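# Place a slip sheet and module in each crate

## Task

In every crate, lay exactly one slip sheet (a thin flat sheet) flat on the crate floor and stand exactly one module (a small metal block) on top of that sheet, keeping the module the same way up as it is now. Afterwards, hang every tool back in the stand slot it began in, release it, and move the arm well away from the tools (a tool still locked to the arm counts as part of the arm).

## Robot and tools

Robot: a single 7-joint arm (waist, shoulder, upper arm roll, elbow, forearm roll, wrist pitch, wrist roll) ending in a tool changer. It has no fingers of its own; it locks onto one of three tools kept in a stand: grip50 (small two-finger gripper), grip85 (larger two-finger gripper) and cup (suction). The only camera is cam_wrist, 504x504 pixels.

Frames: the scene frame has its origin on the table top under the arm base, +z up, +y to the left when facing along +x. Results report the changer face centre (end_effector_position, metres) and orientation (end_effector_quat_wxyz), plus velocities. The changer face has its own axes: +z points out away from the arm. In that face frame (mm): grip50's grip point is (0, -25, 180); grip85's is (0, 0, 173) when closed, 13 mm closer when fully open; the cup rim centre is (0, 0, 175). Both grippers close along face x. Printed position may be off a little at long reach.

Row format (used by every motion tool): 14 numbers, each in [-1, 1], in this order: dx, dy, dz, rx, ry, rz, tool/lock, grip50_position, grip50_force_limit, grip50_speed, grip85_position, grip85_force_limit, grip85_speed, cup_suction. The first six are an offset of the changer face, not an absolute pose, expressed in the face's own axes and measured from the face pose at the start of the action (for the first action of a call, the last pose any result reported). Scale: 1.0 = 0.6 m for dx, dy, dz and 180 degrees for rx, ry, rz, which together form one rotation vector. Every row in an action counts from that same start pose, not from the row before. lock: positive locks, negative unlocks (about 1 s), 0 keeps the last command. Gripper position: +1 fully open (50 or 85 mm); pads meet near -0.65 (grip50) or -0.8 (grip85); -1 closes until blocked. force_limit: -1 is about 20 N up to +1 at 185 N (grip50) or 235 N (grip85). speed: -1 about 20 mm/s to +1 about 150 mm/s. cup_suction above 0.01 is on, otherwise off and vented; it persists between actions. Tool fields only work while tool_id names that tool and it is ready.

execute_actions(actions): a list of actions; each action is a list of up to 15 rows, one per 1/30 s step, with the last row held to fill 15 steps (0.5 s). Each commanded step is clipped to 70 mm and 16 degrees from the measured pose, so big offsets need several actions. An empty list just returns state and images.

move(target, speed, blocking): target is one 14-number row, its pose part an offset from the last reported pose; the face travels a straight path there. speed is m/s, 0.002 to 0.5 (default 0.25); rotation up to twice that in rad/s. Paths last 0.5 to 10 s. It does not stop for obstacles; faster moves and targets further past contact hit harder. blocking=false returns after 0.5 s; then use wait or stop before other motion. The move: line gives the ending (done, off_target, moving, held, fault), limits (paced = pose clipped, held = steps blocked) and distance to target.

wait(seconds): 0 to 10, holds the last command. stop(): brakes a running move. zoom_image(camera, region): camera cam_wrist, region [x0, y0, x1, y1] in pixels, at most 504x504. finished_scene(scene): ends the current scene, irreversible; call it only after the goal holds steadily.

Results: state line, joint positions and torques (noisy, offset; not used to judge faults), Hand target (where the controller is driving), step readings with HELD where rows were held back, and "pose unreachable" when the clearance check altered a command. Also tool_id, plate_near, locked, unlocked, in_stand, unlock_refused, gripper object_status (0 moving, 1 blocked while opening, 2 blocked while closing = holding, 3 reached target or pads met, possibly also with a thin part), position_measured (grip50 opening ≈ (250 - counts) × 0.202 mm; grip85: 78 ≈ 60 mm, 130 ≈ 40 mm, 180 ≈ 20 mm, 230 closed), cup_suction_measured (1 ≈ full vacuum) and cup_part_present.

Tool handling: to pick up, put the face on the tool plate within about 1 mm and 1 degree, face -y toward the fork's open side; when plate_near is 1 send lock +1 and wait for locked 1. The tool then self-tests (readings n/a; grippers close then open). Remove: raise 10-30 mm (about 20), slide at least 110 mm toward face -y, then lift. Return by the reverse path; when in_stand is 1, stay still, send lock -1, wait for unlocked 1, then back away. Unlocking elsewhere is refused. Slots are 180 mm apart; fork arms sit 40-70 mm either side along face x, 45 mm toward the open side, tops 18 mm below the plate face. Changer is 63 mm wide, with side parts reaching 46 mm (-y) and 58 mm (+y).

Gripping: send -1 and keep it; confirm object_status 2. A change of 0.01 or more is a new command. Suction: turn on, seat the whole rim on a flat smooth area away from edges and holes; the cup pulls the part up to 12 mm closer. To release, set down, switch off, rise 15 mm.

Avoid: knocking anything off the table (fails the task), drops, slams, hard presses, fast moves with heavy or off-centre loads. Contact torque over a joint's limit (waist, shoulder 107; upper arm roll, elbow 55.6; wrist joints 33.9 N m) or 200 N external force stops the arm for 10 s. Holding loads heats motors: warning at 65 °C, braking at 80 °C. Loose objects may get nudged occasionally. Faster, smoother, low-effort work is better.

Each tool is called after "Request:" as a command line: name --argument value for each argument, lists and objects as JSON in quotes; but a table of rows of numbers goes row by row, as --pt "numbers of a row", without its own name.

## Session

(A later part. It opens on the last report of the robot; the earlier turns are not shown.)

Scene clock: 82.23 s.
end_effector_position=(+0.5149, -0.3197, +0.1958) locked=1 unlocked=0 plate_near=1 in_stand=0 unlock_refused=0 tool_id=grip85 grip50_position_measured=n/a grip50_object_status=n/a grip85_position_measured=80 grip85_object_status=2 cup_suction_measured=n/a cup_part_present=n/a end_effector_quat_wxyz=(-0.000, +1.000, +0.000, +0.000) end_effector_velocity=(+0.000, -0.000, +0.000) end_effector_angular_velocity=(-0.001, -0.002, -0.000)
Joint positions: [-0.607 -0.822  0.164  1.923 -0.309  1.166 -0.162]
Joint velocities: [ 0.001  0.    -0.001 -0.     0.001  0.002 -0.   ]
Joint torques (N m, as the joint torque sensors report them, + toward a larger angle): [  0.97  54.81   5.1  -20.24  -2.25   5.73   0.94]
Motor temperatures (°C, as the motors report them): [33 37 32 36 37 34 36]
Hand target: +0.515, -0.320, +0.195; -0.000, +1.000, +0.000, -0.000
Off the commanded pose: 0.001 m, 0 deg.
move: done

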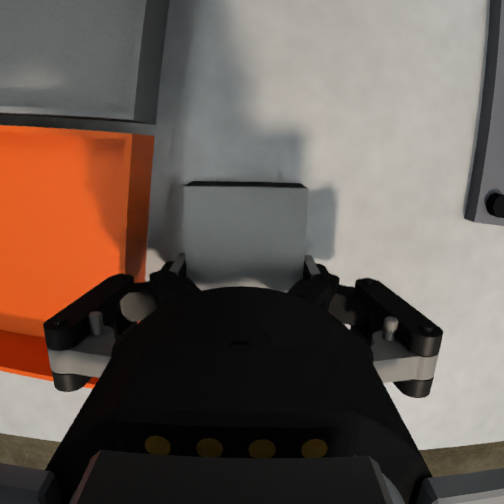

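Request:
move --target '[0,0,0,0,0,0,0,0,0,0,0.55,-0.3,1,0]'

Request:
move --target '[0,0,-0.1,0,0,0,0,0,0,0,0.55,-0.3,1,0]'

Request:
move --target '[-0.1415,-0.2,-0.125,0,0,-0.478,0,0,0,0,1,-0.3,1,0]' --speed 0.45

Request:
move --target '[0.381,0.056,-0.088,0,0,0,0,0,0,0,1,-0.3,1,0]' --speed 0.35

Scene clock: 86.33 s.
end_effector_position=(+0.5149, -0.3197, +0.1958) locked=1 unlocked=0 plate_near=1 in_stand=0 unlock_refused=0 tool_id=grip85 grip50_position_measured=n/a grip50_object_status=n/a grip85_position_measured=59 grip85_object_status=3 cup_suction_measured=n/a cup_part_present=n/a end_effector_quat_wxyz=(-0.000, +1.000, +0.000, +0.000) end_effector_velocity=(-0.000, -0.000, -0.000) end_effector_angular_velocity=(-0.000, +0.001, +0.000)
Joint positions: [-0.607 -0.822  0.164  1.923 -0.309  1.166 -0.162]
Joint velocities: [-0.     0.    -0.    -0.    -0.001 -0.001  0.   ]
Joint torques (N m, as the joint torque sensors report them, + toward a larger angle): [ -0.46  60.56   6.44 -20.26  -2.     5.31   0.3 ]
Motor temperatures (°C, as the motors report them): [33 37 32 36 37 34 36]
Hand target: +0.515, -0.320, +0.196; -0.000, +1.000, +0.000, +0.000
Off the commanded pose: 0.000 m, 0 deg.
move: done

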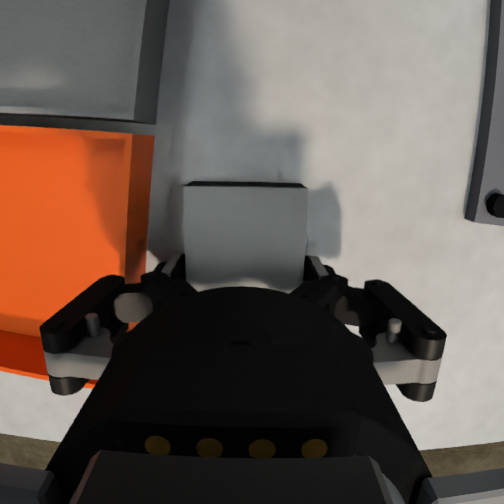

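Scene clock: 87.10 s.
end_effector_position=(+0.5150, -0.3198, +0.2558) locked=1 unlocked=0 plate_near=1 in_stand=0 unlock_refused=0 tool_id=grip85 grip50_position_measured=n/a grip50_object_status=n/a grip85_position_measured=59 grip85_object_status=3 cup_suction_measured=n/a cup_part_present=n/a end_effector_quat_wxyz=(+0.000, +1.000, +0.000, +0.000) end_effector_velocity=(+0.000, +0.001, +0.000) end_effector_angular_velocity=(+0.001, +0.000, +0.000)
Joint positions: [-0.639 -0.696  0.214  1.934 -0.277  1.049 -0.185]
Joint velocities: [-0.002  0.001  0.003 -0.     0.    -0.002  0.   ]
Joint torques (N m, as the joint torque sensors report them, + toward a larger angle): [ -1.51  59.67   7.52 -22.54  -2.09   5.01  -0.6 ]
Motor temperatures (°C, as the motors report them): [33 37 32 36 37 34 36]
Hand target: +0.515, -0.320, +0.256; -0.000, +1.000, +0.000, +0.000
Off the commanded pose: 0.000 m, 0 deg.
move: done

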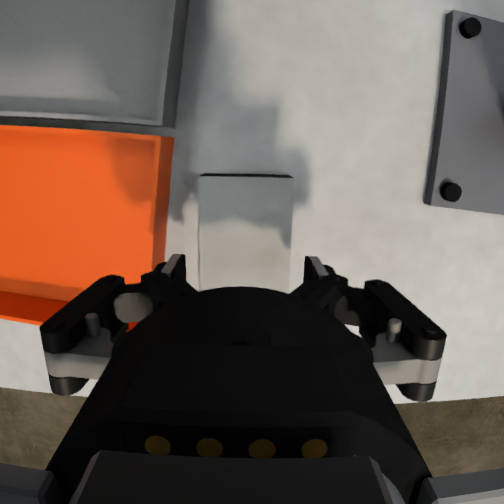

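Scene clock: 89.23 s.
end_effector_position=(+0.4300, -0.2000, +0.3307) locked=1 unlocked=0 plate_near=1 in_stand=0 unlock_refused=0 tool_id=grip85 grip50_position_measured=n/a grip50_object_status=n/a grip85_position_measured=3 grip85_object_status=3 cup_suction_measured=n/a cup_part_present=n/a end_effector_quat_wxyz=(+0.001, +0.731, +0.682, -0.000) end_effector_velocity=(-0.000, +0.001, +0.000) end_effector_angular_velocity=(+0.001, -0.000, +0.005)
Joint positions: [-0.887 -0.401  0.579  2.292 -0.44   1.036 -1.415]
Joint velocities: [-0.003  0.     0.004  0.     0.001 -0.001 -0.005]
Joint torques (N m, as the joint torque sensors report them, + toward a larger angle): [  0.09  40.56   9.45 -22.78  -1.96   4.63  -0.3 ]
Motor temperatures (°C, as the motors report them): [33 37 32 37 37 34 36]
Hand target: +0.430, -0.200, +0.331; +0.000, +0.731, +0.682, -0.000
Off the commanded pose: 0.000 m, 0 deg.
move: done

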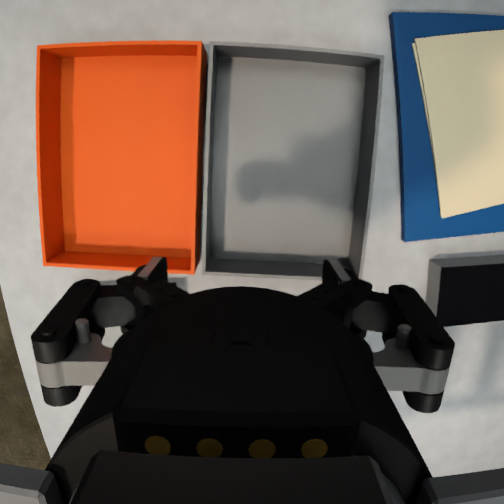

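Scene clock: 90.37 s.
end_effector_position=(+0.4792, +0.0260, +0.3839) locked=1 unlocked=0 plate_near=1 in_stand=0 unlock_refused=0 tool_id=grip85 grip50_position_measured=n/a grip50_object_status=n/a grip85_position_measured=3 grip85_object_status=3 cup_suction_measured=n/a cup_part_present=n/a end_effector_quat_wxyz=(+0.001, +0.731, +0.682, +0.001) end_effector_velocity=(+0.001, +0.001, +0.001) end_effector_angular_velocity=(-0.000, -0.002, -0.000)
Joint positions: [-0.568 -0.345  0.783  2.211 -0.393  0.865 -0.965]
Joint velocities: [ 0.003  0.    -0.001 -0.002 -0.    -0.001  0.003]
Joint torques (N m, as the joint torque sensors report them, + toward a larger angle): [  1.78  34.26   8.85 -27.88  -4.15   4.8    0.9 ]
Motor temperatures (°C, as the motors report them): [33 37 32 37 37 34 36]
Hand target: +0.479, +0.026, +0.384; +0.001, +0.731, +0.682, +0.000
Off the commanded pose: 0.001 m, 0 deg.
move: done

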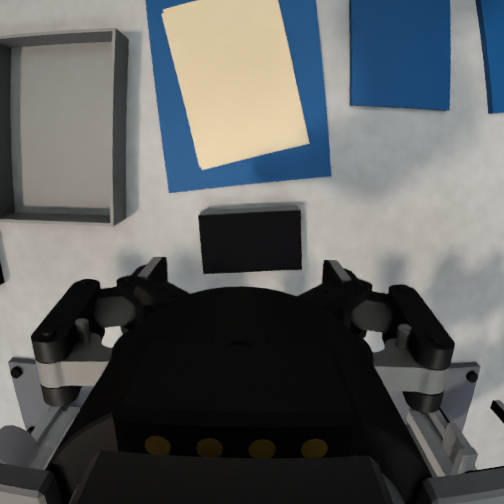

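Request:
move --target '[-0.0006,0.2501,0.001,0,0,0,0,0,0,0,1,0,1,0]' --speed 0.12

Request:
move --target '[0,0,0.0335,0,0,0,0,0,0,0,1,0,1,0]' --speed 0.022

Request:
execute_actions --actions '[[[0,0,0.0005,0,0,0,-1,0,0,0,1,0,1,0]],[[0,0,0,0,0,0,-1,0,0,0,1,0,1,0]],[[0,0,0,0,0,0,-1,0,0,0,1,0,1,0]]]'

Scene clock: 95.70 s.
end_effector_position=(+0.6287, +0.0152, +0.3837) locked=1 unlocked=0 plate_near=1 in_stand=0 unlock_refused=0 tool_id=grip85 grip50_position_measured=n/a grip50_object_status=n/a grip85_position_measured=3 grip85_object_status=3 cup_suction_measured=n/a cup_part_present=n/a end_effector_quat_wxyz=(+0.000, +0.731, +0.682, +0.001) end_effector_velocity=(+0.001, -0.000, +0.000) end_effector_angular_velocity=(-0.001, +0.000, -0.000)
Joint positions: [-0.432 -0.628  0.67   1.788 -0.503  0.685 -0.983]
Joint velocities: [ 0.    -0.001 -0.    -0.003 -0.    -0.002 -0.   ]
Joint torques (N m, as the joint torque sensors report them, + toward a larger angle): [  1.68  53.62  15.57 -29.9   -4.81   4.85  -0.68]
Motor temperatures (°C, as the motors report them): [33 37 32 37 37 34 36]
Hand target: +0.629, +0.015, +0.384; +0.001, +0.731, +0.682, +0.001
Off the commanded pose: 0.000 m, 0 deg.
move: done

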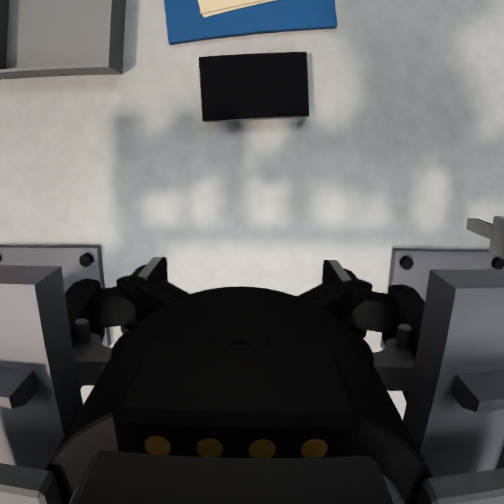

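Scene clock: 96.83 s.
end_effector_position=(+0.6288, +0.0153, +0.3638) locked=1 unlocked=0 plate_near=1 in_stand=1 unlock_refused=0 tool_id=grip85 grip50_position_measured=n/a grip50_object_status=n/a grip85_position_measured=3 grip85_object_status=3 cup_suction_measured=n/a cup_part_present=n/a end_effector_quat_wxyz=(+0.000, +0.731, +0.682, +0.001) end_effector_velocity=(+0.000, -0.000, -0.000) end_effector_angular_velocity=(-0.000, -0.001, -0.000)
Joint positions: [-0.42  -0.655  0.647  1.805 -0.526  0.727 -0.969]
Joint velocities: [ 0.001 -0.    -0.002 -0.    -0.001  0.002  0.001]
Joint torques (N m, as the joint torque sensors report them, + toward a larger angle): [  1.28  54.03  15.71 -27.44  -4.75   5.71   1.12]
Motor temperatures (°C, as the motors report them): [33 37 32 37 37 34 36]
Hand target: +0.629, +0.015, +0.364; +0.000, +0.731, +0.682, +0.001
Off the commanded pose: 0.000 m, 0 deg.
move: done

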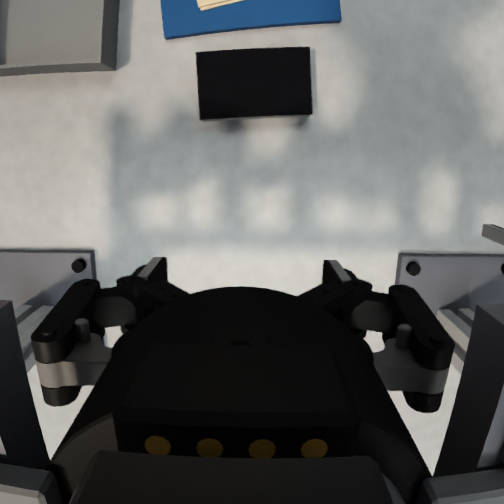

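Scene clock: 98.33 s.
end_effector_position=(+0.6286, +0.0153, +0.3634) locked=0 unlocked=1 plate_near=1 in_stand=1 unlock_refused=0 tool_id=none grip50_position_measured=n/a grip50_object_status=n/a grip85_position_measured=n/a grip85_object_status=n/a cup_suction_measured=n/a cup_part_present=n/a end_effector_quat_wxyz=(+0.000, +0.731, +0.682, +0.001) end_effector_velocity=(-0.000, +0.000, -0.000) end_effector_angular_velocity=(+0.001, +0.000, -0.001)
Joint positions: [-0.42  -0.655  0.646  1.805 -0.526  0.728 -0.969]
Joint velocities: [-0.    -0.     0.     0.     0.001  0.     0.   ]
Joint torques (N m, as the joint torque sensors report them, + toward a larger angle): [  0.16  47.86  14.14 -23.21  -3.17   3.98   0.35]
Motor temperatures (°C, as the motors report them): [33 37 32 37 37 34 36]
Hand target: +0.629, +0.015, +0.363; +0.000, +0.731, +0.682, +0.001
Off the commanded pose: 0.000 m, 0 deg.
Step readings (end_effector_position; steps 1 to 15: 1st action; 16 to 30: 2nd action; 31 to 45: 3rd action):
0: (+0.6288, +0.0153, +0.3638)
1: (+0.6286, +0.0153, +0.3634)
2: (+0.6286, +0.0153, +0.3634)
4: (+0.6286, +0.0153, +0.3634)
8: (+0.6286, +0.0153, +0.3634)
15: (+0.6286, +0.0153, +0.3634)
16: (+0.6286, +0.0153, +0.3634)
17: (+0.6286, +0.0153, +0.3634)
19: (+0.6286, +0.0153, +0.3634)
23: (+0.6286, +0.0153, +0.3634)
30: (+0.6286, +0.0153, +0.3634)
31: (+0.6286, +0.0153, +0.3634)
32: (+0.6286, +0.0153, +0.3634)
34: (+0.6286, +0.0153, +0.3634)
38: (+0.6286, +0.0153, +0.3634)
45: end_effector_position above

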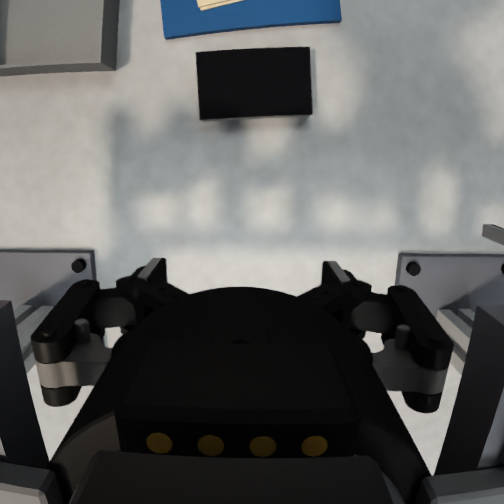

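Request:
move --target '[0,0,-0.07,0,0,0,0,0,0,0,0,0,0,0]' --speed 0.12

Request:
move --target '[-0.3015,0.004,0,0,0,0,0,0,0,0,0,0,0,0]'

Scene clock: 100.53 s.
end_effector_position=(+0.6285, +0.0153, +0.4052) locked=0 unlocked=1 plate_near=0 in_stand=0 unlock_refused=0 tool_id=none grip50_position_measured=n/a grip50_object_status=n/a grip85_position_measured=n/a grip85_object_status=n/a cup_suction_measured=n/a cup_part_present=n/a end_effector_quat_wxyz=(+0.000, +0.731, +0.682, +0.001) end_effector_velocity=(+0.000, +0.000, +0.001) end_effector_angular_velocity=(-0.000, +0.000, +0.001)
Joint positions: [-0.442 -0.599  0.691  1.767 -0.477  0.639 -1.   ]
Joint velocities: [-0.001  0.     0.002 -0.001 -0.    -0.002 -0.   ]
Joint torques (N m, as the joint torque sensors report them, + toward a larger angle): [ -0.8   47.94  14.59 -25.72  -2.67   3.45  -0.71]
Motor temperatures (°C, as the motors report them): [33 37 32 37 37 34 36]
Hand target: +0.629, +0.015, +0.405; +0.000, +0.731, +0.682, +0.001
Off the commanded pose: 0.000 m, 0 deg.
move: done

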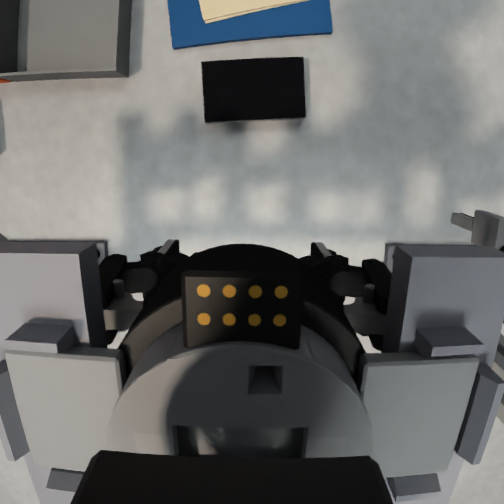

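Scene clock: 101.67 s.
end_effector_position=(+0.6184, -0.1653, +0.4049) locked=0 unlocked=1 plate_near=0 in_stand=0 unlock_refused=0 tool_id=none grip50_position_measured=n/a grip50_object_status=n/a grip85_position_measured=n/a grip85_object_status=n/a cup_suction_measured=n/a cup_part_present=n/a end_effector_quat_wxyz=(+0.001, +0.731, +0.682, +0.000) end_effector_velocity=(-0.000, -0.001, -0.000) end_effector_angular_velocity=(-0.000, +0.001, +0.001)
Joint positions: [-0.687 -0.603  0.647  1.734 -0.446  0.633 -1.311]
Joint velocities: [-0.001 -0.001 -0.    -0.001 -0.    -0.001 -0.002]
Joint torques (N m, as the joint torque sensors report them, + toward a larger angle): [ -1.05  46.92  13.83 -26.02  -2.84   3.39  -0.71]
Motor temperatures (°C, as the motors report them): [33 37 32 37 37 34 36]
Hand target: +0.618, -0.165, +0.405; +0.000, +0.731, +0.682, +0.000
Off the commanded pose: 0.000 m, 0 deg.
move: done

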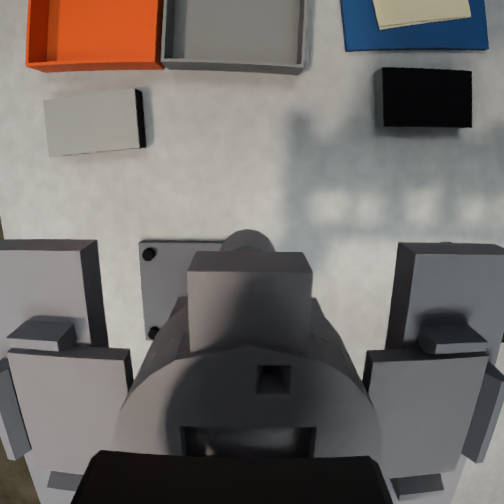

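Request:
move --target '[0.0033,-0.0003,0.049,0,0,0,0,0,0,0,0,0,0,0]' --speed 0.06

Request:
move --target '[0,0,0.008,0,0,0,0,0,0,0,0,0,0,0]' --speed 0.008

Scene clock: 104.57 s.
end_effector_position=(+0.6184, -0.1634, +0.3757) locked=0 unlocked=1 plate_near=0 in_stand=0 unlock_refused=0 tool_id=none grip50_position_measured=n/a grip50_object_status=n/a grip85_position_measured=n/a grip85_object_status=n/a cup_suction_measured=n/a cup_part_present=n/a end_effector_quat_wxyz=(+0.000, +0.731, +0.682, +0.001) end_effector_velocity=(+0.000, -0.000, -0.001) end_effector_angular_velocity=(-0.000, -0.001, +0.000)
Joint positions: [-0.671 -0.641  0.619  1.763 -0.477  0.696 -1.288]
Joint velocities: [ 0.001 -0.    -0.002  0.001 -0.     0.003 -0.   ]
Joint torques (N m, as the joint torque sensors report them, + toward a larger angle): [  0.88  47.44  12.47 -23.2   -3.73   4.91   1.23]
Motor temperatures (°C, as the motors report them): [33 37 32 37 37 34 36]
Hand target: +0.618, -0.163, +0.375; +0.001, +0.731, +0.682, +0.000
Off the commanded pose: 0.000 m, 0 deg.
move: done

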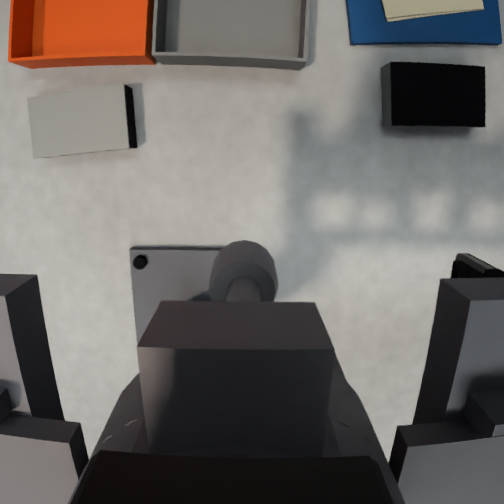

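Scene clock: 105.40 s.
end_effector_position=(+0.6184, -0.1635, +0.3710) locked=0 unlocked=1 plate_near=0 in_stand=0 unlock_refused=0 tool_id=none grip50_position_measured=n/a grip50_object_status=n/a grip85_position_measured=n/a grip85_object_status=n/a cup_suction_measured=n/a cup_part_present=n/a end_effector_quat_wxyz=(+0.000, +0.731, +0.682, +0.001) end_effector_velocity=(+0.000, +0.000, -0.000) end_effector_angular_velocity=(-0.001, -0.000, +0.001)
Joint positions: [-0.668 -0.647  0.614  1.766 -0.481  0.706 -1.286]
Joint velocities: [ 0.001 -0.    -0.001  0.    -0.001  0.001 -0.   ]
Joint torques (N m, as the joint torque sensors report them, + toward a larger angle): [  1.3   47.73  12.6  -23.08  -3.81   4.84   1.08]
Motor temperatures (°C, as the motors report them): [33 37 32 37 37 34 36]
Hand target: +0.618, -0.163, +0.371; +0.000, +0.731, +0.682, +0.001
Off the commanded pose: 0.000 m, 0 deg.
move: done

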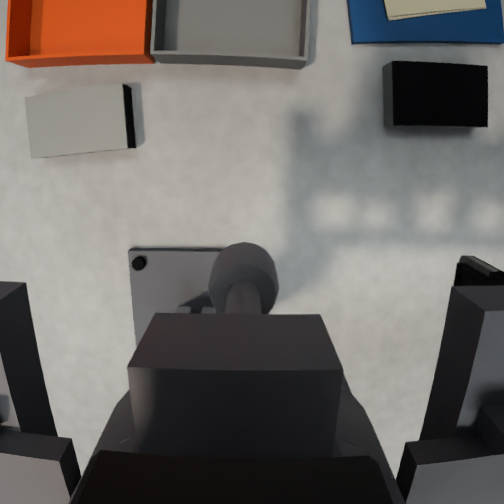

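Request:
move --target '[0,0,0.0138,0,0,0,0,0,0,0,0,0,0,0]' --speed 0.008

Request:
execute_actions --actions '[[[0,0,0,0,0,0,1,0,0,0,0,0,0,0]],[[0,0,0,0,0,0,1,0,0,0,0,0,0,0]],[[0,0,0,0,0,0,1,0,0,0,0,0,0,0]]]'

Scene clock: 108.43 s.
end_effector_position=(+0.6185, -0.1635, +0.3633) locked=0 unlocked=1 plate_near=1 in_stand=1 unlock_refused=0 tool_id=none grip50_position_measured=n/a grip50_object_status=n/a grip85_position_measured=n/a grip85_object_status=n/a cup_suction_measured=n/a cup_part_present=n/a end_effector_quat_wxyz=(+0.001, +0.731, +0.682, +0.001) end_effector_velocity=(+0.000, -0.000, +0.000) end_effector_angular_velocity=(-0.000, -0.001, -0.000)
Joint positions: [-0.663 -0.657  0.604  1.773 -0.489  0.723 -1.281]
Joint velocities: [ 0.     0.    -0.     0.    -0.     0.001  0.   ]
Joint torques (N m, as the joint torque sensors report them, + toward a larger angle): [  1.83  45.5   11.57 -22.42  -3.42   4.72   1.28]
Motor temperatures (°C, as the motors report them): [33 37 32 37 37 34 36]
Hand target: +0.618, -0.163, +0.363; +0.000, +0.731, +0.682, +0.001
Off the commanded pose: 0.001 m, 0 deg.
move: done

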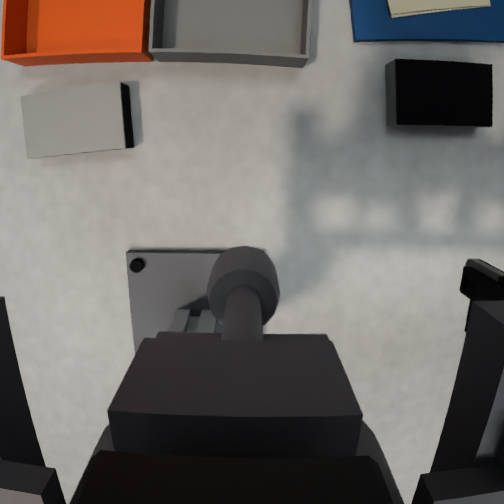

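Scene clock: 109.93 s.
end_effector_position=(+0.6185, -0.1636, +0.3636) locked=1 unlocked=0 plate_near=1 in_stand=1 unlock_refused=0 tool_id=cup grip50_position_measured=n/a grip50_object_status=n/a grip85_position_measured=n/a grip85_object_status=n/a cup_suction_measured=n/a cup_part_present=n/a end_effector_quat_wxyz=(+0.001, +0.731, +0.682, +0.001) end_effector_velocity=(-0.000, -0.000, -0.000) end_effector_angular_velocity=(+0.000, +0.001, -0.000)
Joint positions: [-0.663 -0.656  0.604  1.773 -0.489  0.723 -1.281]
Joint velocities: [-0.    -0.    -0.     0.     0.    -0.001  0.   ]
Joint torques (N m, as the joint torque sensors report them, + toward a larger angle): [ -0.12  53.75  14.66 -27.    -3.78   4.86   0.22]
Motor temperatures (°C, as the motors report them): [33 37 32 37 37 34 36]
Hand target: +0.619, -0.164, +0.364; +0.001, +0.731, +0.682, +0.001
Off the commanded pose: 0.000 m, 0 deg.
Step readings (end_effector_position; steps 1 to 15: 1st action; 16 to 30: 2nd action; 31 to 45: 3rd action):
0: (+0.6185, -0.1635, +0.3633)
1: (+0.6185, -0.1635, +0.3633)
2: (+0.6185, -0.1635, +0.3633)
4: (+0.6185, -0.1635, +0.3633)
8: (+0.6185, -0.1635, +0.3633)
15: (+0.6185, -0.1635, +0.3633)
16: (+0.6185, -0.1635, +0.3633)
17: (+0.6185, -0.1635, +0.3633)
19: (+0.6185, -0.1635, +0.3633)
23: (+0.6185, -0.1636, +0.3634)
30: (+0.6185, -0.1636, +0.3635)
31: (+0.6185, -0.1636, +0.3635)
32: (+0.6185, -0.1636, +0.3636)
34: (+0.6185, -0.1636, +0.3636)
38: (+0.6185, -0.1636, +0.3636)
45: end_effector_position above

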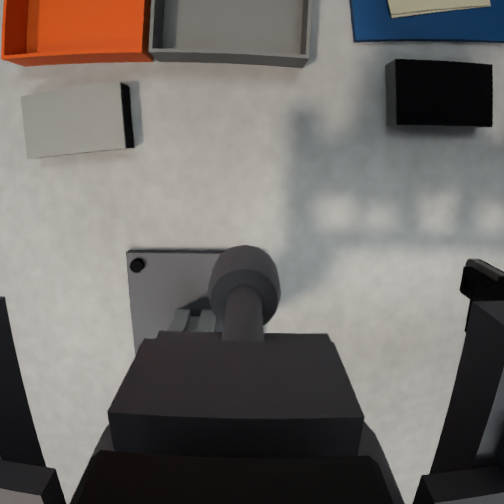

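Request:
move --target '[0,0,-0.033,0,0,0,0,0,0,0,0,0,0,0]' --speed 0.06

Request:
move --target '[0,-0.25,0,0,0,0,0,0,0,0,0,0,0,0]'

Request:
move --target '[0.27,-0.226,0.243,0,0,0.411,0,0,0,0,0,0,0,0]' --speed 0.35

Scene clock: 115.17 s.
end_effector_position=(+0.6185, -0.1635, +0.3832) locked=1 unlocked=0 plate_near=1 in_stand=0 unlock_refused=0 tool_id=cup grip50_position_measured=n/a grip50_object_status=n/a grip85_position_measured=n/a grip85_object_status=n/a cup_suction_measured=0.00 cup_part_present=0 end_effector_quat_wxyz=(+0.001, +0.731, +0.682, +0.001) end_effector_velocity=(+0.000, -0.000, +0.000) end_effector_angular_velocity=(-0.000, -0.000, +0.000)
Joint positions: [-0.673 -0.63   0.625  1.757 -0.468  0.682 -1.294]
Joint velocities: [-0.001 -0.     0.001 -0.001 -0.001 -0.001  0.   ]
Joint torques (N m, as the joint torque sensors report them, + toward a larger angle): [ -0.79  54.59  15.16 -28.4   -3.27   3.91  -0.69]
Motor temperatures (°C, as the motors report them): [33 37 32 37 37 34 36]
Hand target: +0.618, -0.164, +0.383; +0.001, +0.731, +0.682, +0.001
Off the commanded pose: 0.000 m, 0 deg.
move: done

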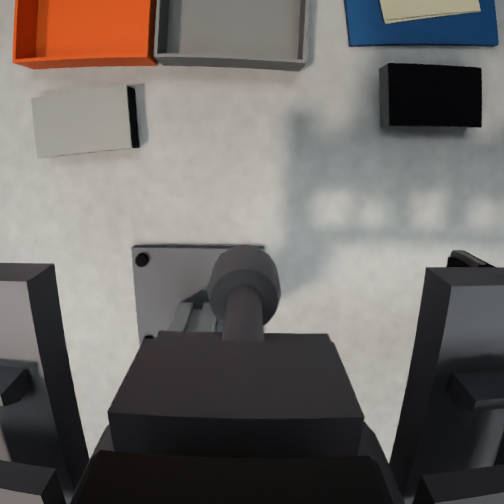

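Scene clock: 116.20 s.
end_effector_position=(+0.4690, -0.1532, +0.3827) locked=1 unlocked=0 plate_near=1 in_stand=0 unlock_refused=0 tool_id=cup grip50_position_measured=n/a grip50_object_status=n/a grip85_position_measured=n/a grip85_object_status=n/a cup_suction_measured=0.00 cup_part_present=0 end_effector_quat_wxyz=(+0.001, +0.731, +0.682, +0.000) end_effector_velocity=(-0.001, +0.000, -0.000) end_effector_angular_velocity=(+0.001, -0.000, +0.000)
Joint positions: [-0.859 -0.346  0.705  2.181 -0.355  0.864 -1.363]
Joint velocities: [-0.003  0.001  0.002  0.002  0.002  0.001 -0.002]
Joint torques (N m, as the joint torque sensors report them, + toward a larger angle): [ -1.06  37.25   9.62 -24.77  -2.53   5.31  -0.53]
Motor temperatures (°C, as the motors report them): [33 37 32 37 37 34 36]
Hand target: +0.469, -0.153, +0.383; +0.001, +0.731, +0.682, +0.000
Off the commanded pose: 0.000 m, 0 deg.
move: done

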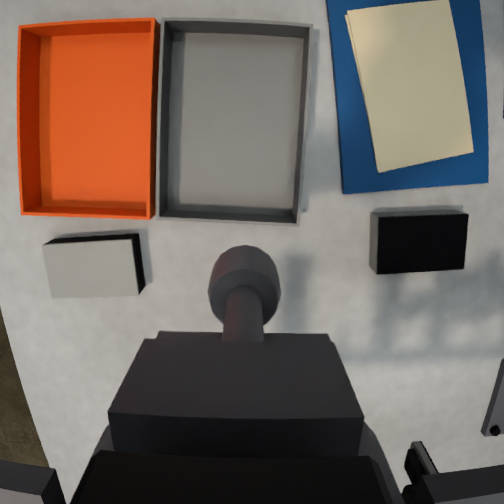

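Scene clock: 118.53 s.
end_effector_position=(+0.3465, +0.0185, +0.2368) locked=1 unlocked=0 plate_near=1 in_stand=0 unlock_refused=0 tool_id=cup grip50_position_measured=n/a grip50_object_status=n/a grip85_position_measured=n/a grip85_object_status=n/a cup_suction_measured=0.00 cup_part_present=0 end_effector_quat_wxyz=(-0.015, +0.994, +0.106, -0.034) end_effector_velocity=(+0.000, +0.000, -0.000) end_effector_angular_velocity=(-0.010, +0.001, -0.002)
Joint positions: [-0.072 -0.462  0.139  2.686 -0.669  1.505  0.562]
Joint velocities: [-0.038  0.    -0.002  0.    -0.107 -0.008  0.07 ]
Joint torques (N m, as the joint torque sensors report them, + toward a larger angle): [-0.86 33.27  3.25 -6.62 -1.28  4.37  1.33]
Motor temperatures (°C, as the motors report them): [33 37 32 37 37 34 36]
Hand target: +0.346, +0.018, +0.237; -0.014, +0.994, +0.105, -0.034
Off the commanded pose: 0.002 m, 4 deg.
joint sent to its limit — the command would take joint 4 (elbow) past its upper limit, so that joint was sent only as far as its limit.
move: off_target

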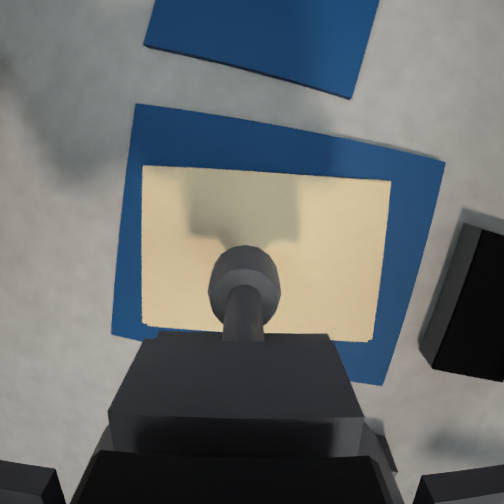

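Request:
move --target '[0.03,0,0.004,-0.0118,0.0205,0.008,0,0,0,0,0,0,0,0]' --speed 0.1

Scene clock: 126.67 s.
end_effector_position=(+0.3647, +0.0226, +0.2335) locked=1 unlocked=0 plate_near=1 in_stand=0 unlock_refused=0 tool_id=cup grip50_position_measured=n/a grip50_object_status=n/a grip85_position_measured=n/a grip85_object_status=n/a cup_suction_measured=0.00 cup_part_present=0 end_effector_quat_wxyz=(-0.003, +0.996, +0.093, -0.009) end_effector_velocity=(+0.001, +0.000, -0.000) end_effector_angular_velocity=(-0.001, -0.004, -0.001)
Joint positions: [ 0.109 -0.486 -0.047  2.686 -0.701  1.602  0.632]
Joint velocities: [ 0.076 -0.005 -0.002  0.     0.178  0.006 -0.103]
Joint torques (N m, as the joint torque sensors report them, + toward a larger angle): [ 1.6  32.04  1.92 -5.92  1.19  5.21 -0.81]
Motor temperatures (°C, as the motors report them): [33 37 32 37 37 34 36]
Hand target: +0.365, +0.023, +0.233; -0.003, +0.996, +0.093, -0.009
Off the commanded pose: 0.001 m, 1 deg.
joint sent to its limit — the command would take joint 4 (elbow) past its upper limit, so that joint was sent only as far as its limit.
move: done

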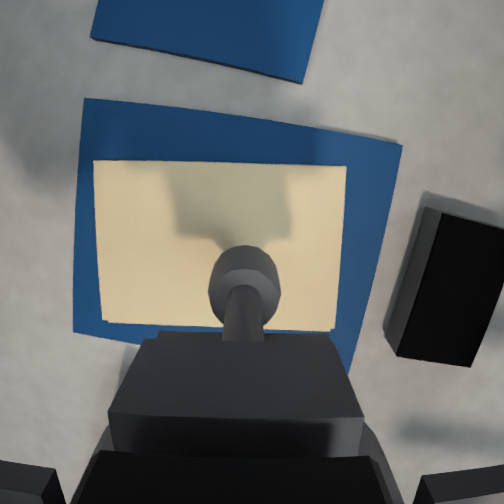

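Request:
move --target '[0.012,-0.005,0.058,-0.0024,0.0057,0,0,0,0,0,0,0,0,0]' --speed 0.08

Scene clock: 129.10 s.
end_effector_position=(+0.3705, +0.0274, +0.1985) locked=1 unlocked=0 plate_near=1 in_stand=0 unlock_refused=0 tool_id=cup grip50_position_measured=n/a grip50_object_status=n/a grip85_position_measured=n/a grip85_object_status=n/a cup_suction_measured=0.00 cup_part_present=0 end_effector_quat_wxyz=(-0.001, +0.996, +0.093, -0.000) end_effector_velocity=(+0.001, -0.000, -0.000) end_effector_angular_velocity=(-0.000, -0.004, -0.000)
Joint positions: [ 0.329 -0.652 -0.24   2.679 -0.635  1.802  0.625]
Joint velocities: [ 0.009 -0.004 -0.009  0.001  0.002  0.01  -0.   ]
Joint torques (N m, as the joint torque sensors report them, + toward a larger angle): [ 1.38 35.27 -1.5  -1.89  1.68  5.55 -0.61]
Motor temperatures (°C, as the motors report them): [33 37 32 37 37 34 36]
Hand target: +0.370, +0.027, +0.198; -0.001, +0.996, +0.093, -0.000
Off the commanded pose: 0.000 m, 0 deg.
move: done

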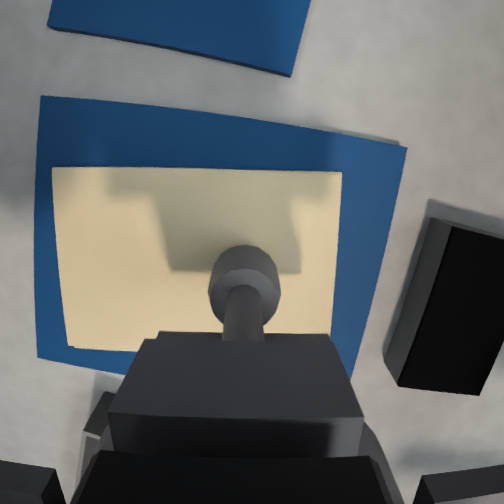

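Request:
move --target '[0,0,0.023,0,0,0,0,0,0,0,0,0,0,1]' --speed 0.03

Request:
move --target '[0.004,0,-0.05,0,0,0,0,0,0,0,0,0,0,1]' --speed 0.06

Scene clock: 131.57 s.
end_effector_position=(+0.3703, +0.0275, +0.1847) locked=1 unlocked=0 plate_near=1 in_stand=0 unlock_refused=0 tool_id=cup grip50_position_measured=n/a grip50_object_status=n/a grip85_position_measured=n/a grip85_object_status=n/a cup_suction_measured=0.90 cup_part_present=1 end_effector_quat_wxyz=(-0.001, +0.996, +0.093, -0.001) end_effector_velocity=(+0.000, -0.000, -0.000) end_effector_angular_velocity=(+0.000, -0.001, -0.000)
Joint positions: [ 0.361 -0.715 -0.262  2.668 -0.613  1.856  0.62 ]
Joint velocities: [ 0.002 -0.003 -0.003 -0.     0.     0.004 -0.   ]
Joint torques (N m, as the joint torque sensors report them, + toward a larger angle): [ 0.73 33.91 -1.08 -2.13  1.97  5.36 -0.4 ]
Motor temperatures (°C, as the motors report them): [33 37 32 37 37 34 36]
Hand target: +0.370, +0.028, +0.185; -0.001, +0.996, +0.093, -0.001
Off the commanded pose: 0.000 m, 0 deg.
move: done

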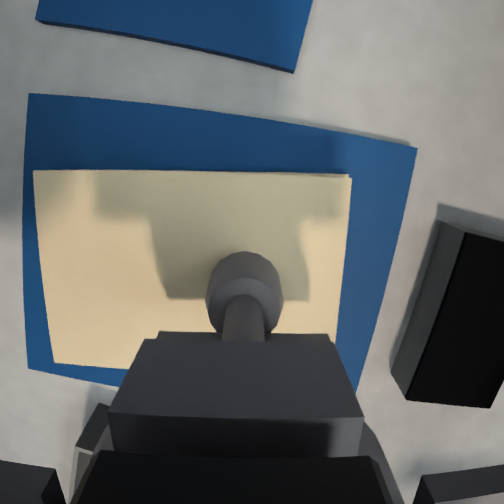

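Scene clock: 132.37 s.
end_effector_position=(+0.3727, +0.0277, +0.2147) locked=1 unlocked=0 plate_near=1 in_stand=0 unlock_refused=0 tool_id=cup grip50_position_measured=n/a grip50_object_status=n/a grip85_position_measured=n/a grip85_object_status=n/a cup_suction_measured=0.93 cup_part_present=1 end_effector_quat_wxyz=(-0.001, +0.996, +0.093, -0.001) end_effector_velocity=(-0.000, +0.000, +0.000) end_effector_angular_velocity=(+0.001, +0.003, -0.001)
Joint positions: [ 0.265 -0.576 -0.186  2.68  -0.668  1.721  0.636]
Joint velocities: [-0.011  0.003  0.012 -0.002  0.001 -0.01   0.   ]
Joint torques (N m, as the joint torque sensors report them, + toward a larger angle): [-0.6  36.48  1.64 -5.97  0.19  3.94  0.95]
Motor temperatures (°C, as the motors report them): [33 37 32 37 37 34 36]
Hand target: +0.373, +0.028, +0.215; -0.001, +0.996, +0.093, -0.001
Off the commanded pose: 0.000 m, 0 deg.
move: done

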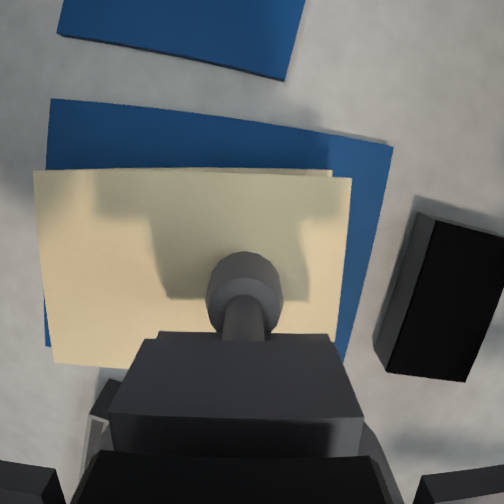

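Request:
execute_actions --actions '[]'

Scene clock: 143.60 s.
end_effector_position=(+0.3726, +0.0277, +0.2147) locked=1 unlocked=0 plate_near=1 in_stand=0 unlock_refused=0 tool_id=cup grip50_position_measured=n/a grip50_object_status=n/a grip85_position_measured=n/a grip85_object_status=n/a cup_suction_measured=0.93 cup_part_present=1 end_effector_quat_wxyz=(-0.001, +0.996, +0.093, -0.001) end_effector_velocity=(-0.000, -0.000, -0.000) end_effector_angular_velocity=(-0.001, +0.001, -0.000)
Joint positions: [ 0.264 -0.576 -0.185  2.679 -0.668  1.72   0.636]
Joint velocities: [-0.     0.    -0.     0.     0.    -0.001 -0.   ]
Joint torques (N m, as the joint torque sensors report them, + toward a larger angle): [-1.17 36.25  1.18 -5.72  0.15  4.33  1.02]
Motor temperatures (°C, as the motors report them): [33 37 32 36 37 34 36]
Hand target: +0.373, +0.028, +0.215; -0.001, +0.996, +0.093, -0.001
Off the commanded pose: 0.000 m, 0 deg.

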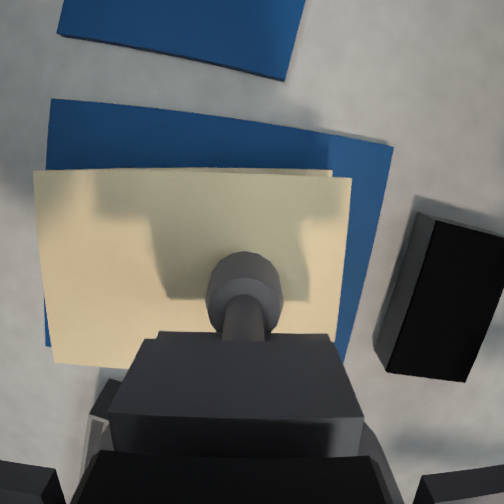

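Request:
move --target '[0.0167,0,-0.036,0,0,0,0,0,0,0,0,0,0,1]' --speed 0.08

Request:
move --target '[-0.0255,0.3268,0,0,0,0.091,0,0,0,0,0,0,0,1]' --speed 0.15

Request:
move --target '[0,0,0.035,0,0,0,0,0,0,0,0,0,0,1]' --speed 0.05

Scene clock: 146.73 s.
end_effector_position=(+0.3824, +0.0295, +0.2363) locked=1 unlocked=0 plate_near=1 in_stand=0 unlock_refused=0 tool_id=cup grip50_position_measured=n/a grip50_object_status=n/a grip85_position_measured=n/a grip85_object_status=n/a cup_suction_measured=0.93 cup_part_present=1 end_effector_quat_wxyz=(-0.000, +0.996, +0.093, -0.001) end_effector_velocity=(-0.000, +0.000, -0.000) end_effector_angular_velocity=(+0.001, +0.007, +0.001)
Joint positions: [ 0.106 -0.49  -0.022  2.642 -0.686  1.574  0.637]
Joint velocities: [-0.026  0.001  0.028 -0.007  0.    -0.018 -0.003]
Joint torques (N m, as the joint torque sensors report them, + toward a larger angle): [-0.09 35.98  2.82 -9.29  0.61  4.36 -0.56]
Motor temperatures (°C, as the motors report them): [33 37 32 36 37 34 36]
Hand target: +0.383, +0.029, +0.236; -0.000, +0.996, +0.093, -0.001
Off the commanded pose: 0.000 m, 0 deg.
move: done

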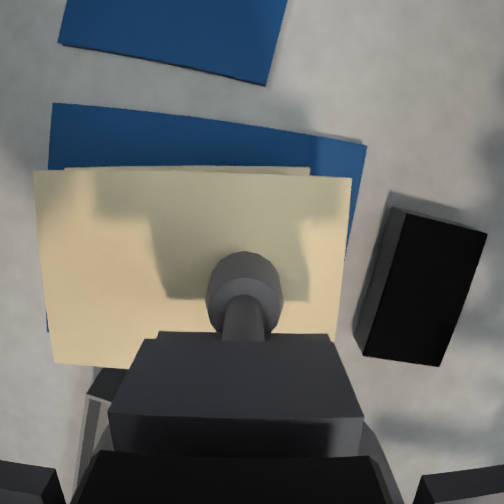

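Scene clock: 148.43 s.
end_effector_position=(+0.4036, -0.1666, +0.2363) locked=1 unlocked=0 plate_near=1 in_stand=0 unlock_refused=0 tool_id=cup grip50_position_measured=n/a grip50_object_status=n/a grip85_position_measured=n/a grip85_object_status=n/a cup_suction_measured=0.93 cup_part_present=1 end_effector_quat_wxyz=(+0.000, +0.999, -0.050, -0.001) end_effector_velocity=(+0.000, -0.000, -0.000) end_effector_angular_velocity=(+0.001, +0.001, +0.000)
Joint positions: [-0.48  -0.539  0.141  2.471 -0.563  1.428  0.349]
Joint velocities: [-0.006 -0.001  0.005 -0.002 -0.001 -0.004 -0.001]
Joint torques (N m, as the joint torque sensors report them, + toward a larger angle): [ -1.05  38.7    5.97 -13.15  -0.06   4.3   -0.54]
Motor temperatures (°C, as the motors report them): [33 37 32 36 37 34 36]
Hand target: +0.404, -0.167, +0.236; +0.000, +0.999, -0.050, -0.001
Off the commanded pose: 0.001 m, 0 deg.
move: done

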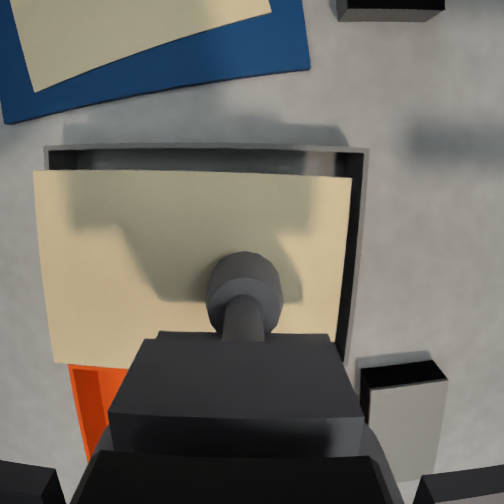

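Scene clock: 149.20 s.
end_effector_position=(+0.4037, -0.1666, +0.2154) locked=1 unlocked=0 plate_near=1 in_stand=0 unlock_refused=0 tool_id=cup grip50_position_measured=n/a grip50_object_status=n/a grip85_position_measured=n/a grip85_object_status=n/a cup_suction_measured=0.93 cup_part_present=1 end_effector_quat_wxyz=(+0.000, +0.999, -0.050, -0.001) end_effector_velocity=(+0.000, +0.000, -0.000) end_effector_angular_velocity=(-0.001, -0.002, +0.001)
Joint positions: [-0.415 -0.599  0.058  2.475 -0.596  1.506  0.377]
Joint velocities: [ 0.004 -0.001 -0.004  0.    -0.     0.004  0.   ]
Joint torques (N m, as the joint torque sensors report them, + toward a larger angle): [ 0.26 39.36  2.94 -9.22 -0.42  5.41  1.07]
Motor temperatures (°C, as the motors report them): [33 37 32 36 37 34 36]
Hand target: +0.404, -0.167, +0.215; +0.000, +0.999, -0.050, -0.001
Off the commanded pose: 0.000 m, 0 deg.
move: done

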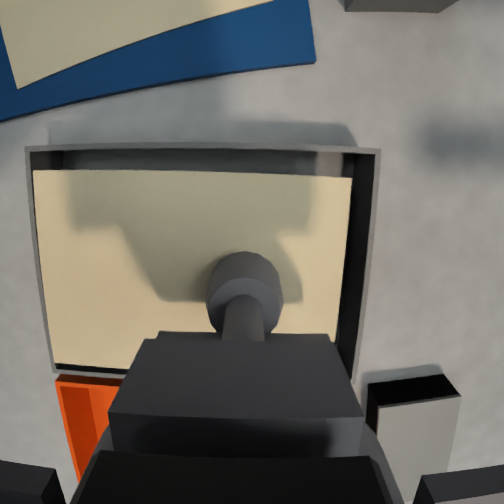

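Request:
move --target '[0.006,-0.005,0.016,0,0,-0.004,0,0,0,0,0,0,0,1]' --speed 0.03

Scene clock: 152.50 s.
end_effector_position=(+0.4074, -0.1640, +0.2058) locked=1 unlocked=0 plate_near=1 in_stand=0 unlock_refused=0 tool_id=cup grip50_position_measured=n/a grip50_object_status=n/a grip85_position_measured=n/a grip85_object_status=n/a cup_suction_measured=0.93 cup_part_present=1 end_effector_quat_wxyz=(+0.000, +0.999, -0.043, -0.001) end_effector_velocity=(+0.001, +0.000, -0.000) end_effector_angular_velocity=(-0.001, -0.002, +0.001)
Joint positions: [-0.384 -0.63   0.03   2.467 -0.604  1.534  0.381]
Joint velocities: [ 0.004 -0.002 -0.003 -0.001 -0.     0.003 -0.   ]
Joint torques (N m, as the joint torque sensors report them, + toward a larger angle): [  0.53  40.66   2.69 -10.3   -0.28   5.27   0.88]
Motor temperatures (°C, as the motors report them): [33 37 32 36 37 34 36]
Hand target: +0.408, -0.164, +0.206; +0.000, +0.999, -0.043, -0.001
Off the commanded pose: 0.000 m, 0 deg.
move: done

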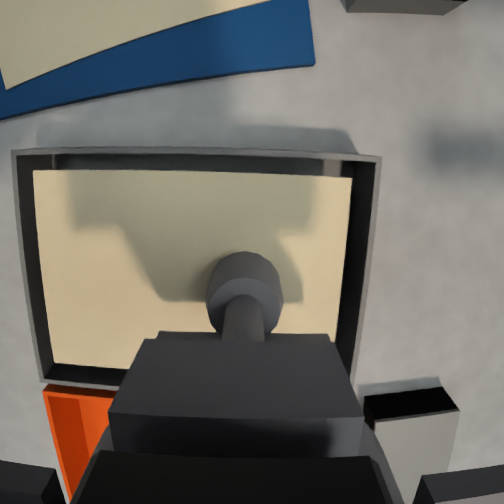

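Request:
move --target '[0.002,0,0.055,0,0,0,0,0,0,0,0,0,0,1]' --speed 0.03

Request:
move --target '[0,0,-0.025,0,0,0,0,0,0,0,0,0,0,0]' --speed 0.012

Request:
move --target '[0,0,-0.082,0,0,0,0,0,0,0,0,0,0,0]' --speed 0.15

Scene clock: 156.37 s.
end_effector_position=(+0.4084, -0.1639, +0.1728) locked=1 unlocked=0 plate_near=1 in_stand=0 unlock_refused=0 tool_id=cup grip50_position_measured=n/a grip50_object_status=n/a grip85_position_measured=n/a grip85_object_status=n/a cup_suction_measured=0.93 cup_part_present=1 end_effector_quat_wxyz=(+0.000, +0.999, -0.043, -0.001) end_effector_velocity=(+0.000, -0.000, -0.000) end_effector_angular_velocity=(-0.000, -0.001, -0.001)
Joint positions: [-0.298 -0.736 -0.066  2.451 -0.607  1.642  0.396]
Joint velocities: [ 0.002 -0.002 -0.002 -0.001  0.     0.003  0.001]
Joint torques (N m, as the joint torque sensors report them, + toward a larger angle): [ 0.37 41.66  0.57 -7.33  1.04  5.28  1.2 ]
Motor temperatures (°C, as the motors report them): [33 37 32 36 37 34 36]
Hand target: +0.409, -0.164, +0.173; +0.000, +0.999, -0.043, -0.001
Off the commanded pose: 0.000 m, 0 deg.
move: done

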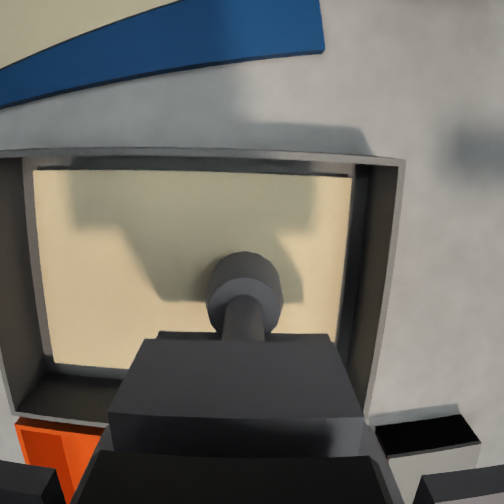

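Scene clock: 157.83 s.
end_effector_position=(+0.4086, -0.1640, +0.1877) locked=1 unlocked=0 plate_near=1 in_stand=0 unlock_refused=0 tool_id=cup grip50_position_measured=n/a grip50_object_status=n/a grip85_position_measured=n/a grip85_object_status=n/a cup_suction_measured=0.00 cup_part_present=0 end_effector_quat_wxyz=(+0.000, +0.999, -0.043, -0.001) end_effector_velocity=(-0.000, +0.000, +0.000) end_effector_angular_velocity=(+0.000, +0.000, -0.000)
Joint positions: [-0.335 -0.688 -0.026  2.458 -0.608  1.593  0.391]
Joint velocities: [-0.002  0.001  0.002  0.    -0.    -0.001 -0.   ]
Joint torques (N m, as the joint torque sensors report them, + toward a larger angle): [-2.41 43.64  3.5  -6.98 -0.22  4.59 -0.57]
Motor temperatures (°C, as the motors report them): [33 37 32 36 37 34 36]
Hand target: +0.408, -0.164, +0.188; +0.000, +0.999, -0.043, -0.001
Off the commanded pose: 0.000 m, 0 deg.
move: done

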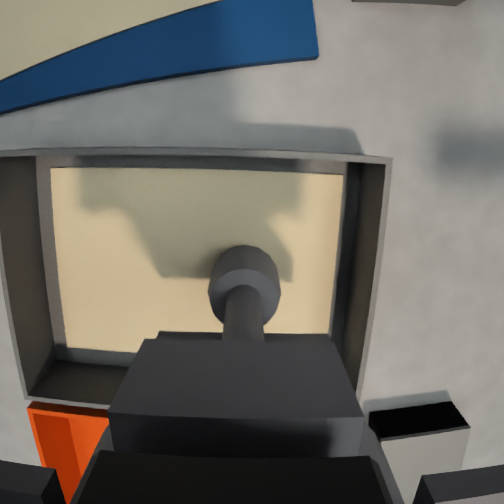

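Scene clock: 158.63 s.
end_effector_position=(+0.4085, -0.1640, +0.2369) locked=1 unlocked=0 plate_near=1 in_stand=0 unlock_refused=0 tool_id=cup grip50_position_measured=n/a grip50_object_status=n/a grip85_position_measured=n/a grip85_object_status=n/a cup_suction_measured=0.00 cup_part_present=0 end_effector_quat_wxyz=(+0.001, +0.999, -0.043, -0.001) end_effector_velocity=(+0.000, +0.001, +0.000) end_effector_angular_velocity=(+0.002, +0.002, +0.002)
Joint positions: [-0.478 -0.541  0.151  2.46  -0.559  1.416  0.341]
Joint velocities: [-0.008  0.     0.009 -0.002 -0.    -0.006 -0.002]
Joint torques (N m, as the joint torque sensors report them, + toward a larger angle): [ -1.34  41.43   5.43 -12.8    0.06   4.65  -0.65]
Motor temperatures (°C, as the motors report them): [33 37 32 36 37 34 36]
Hand target: +0.409, -0.164, +0.237; +0.000, +0.999, -0.043, -0.001
Off the commanded pose: 0.000 m, 0 deg.
move: done

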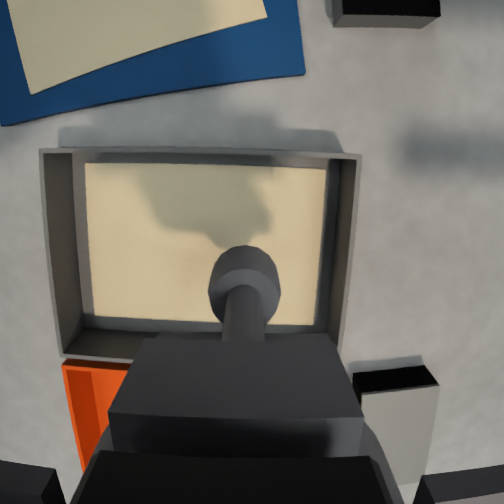

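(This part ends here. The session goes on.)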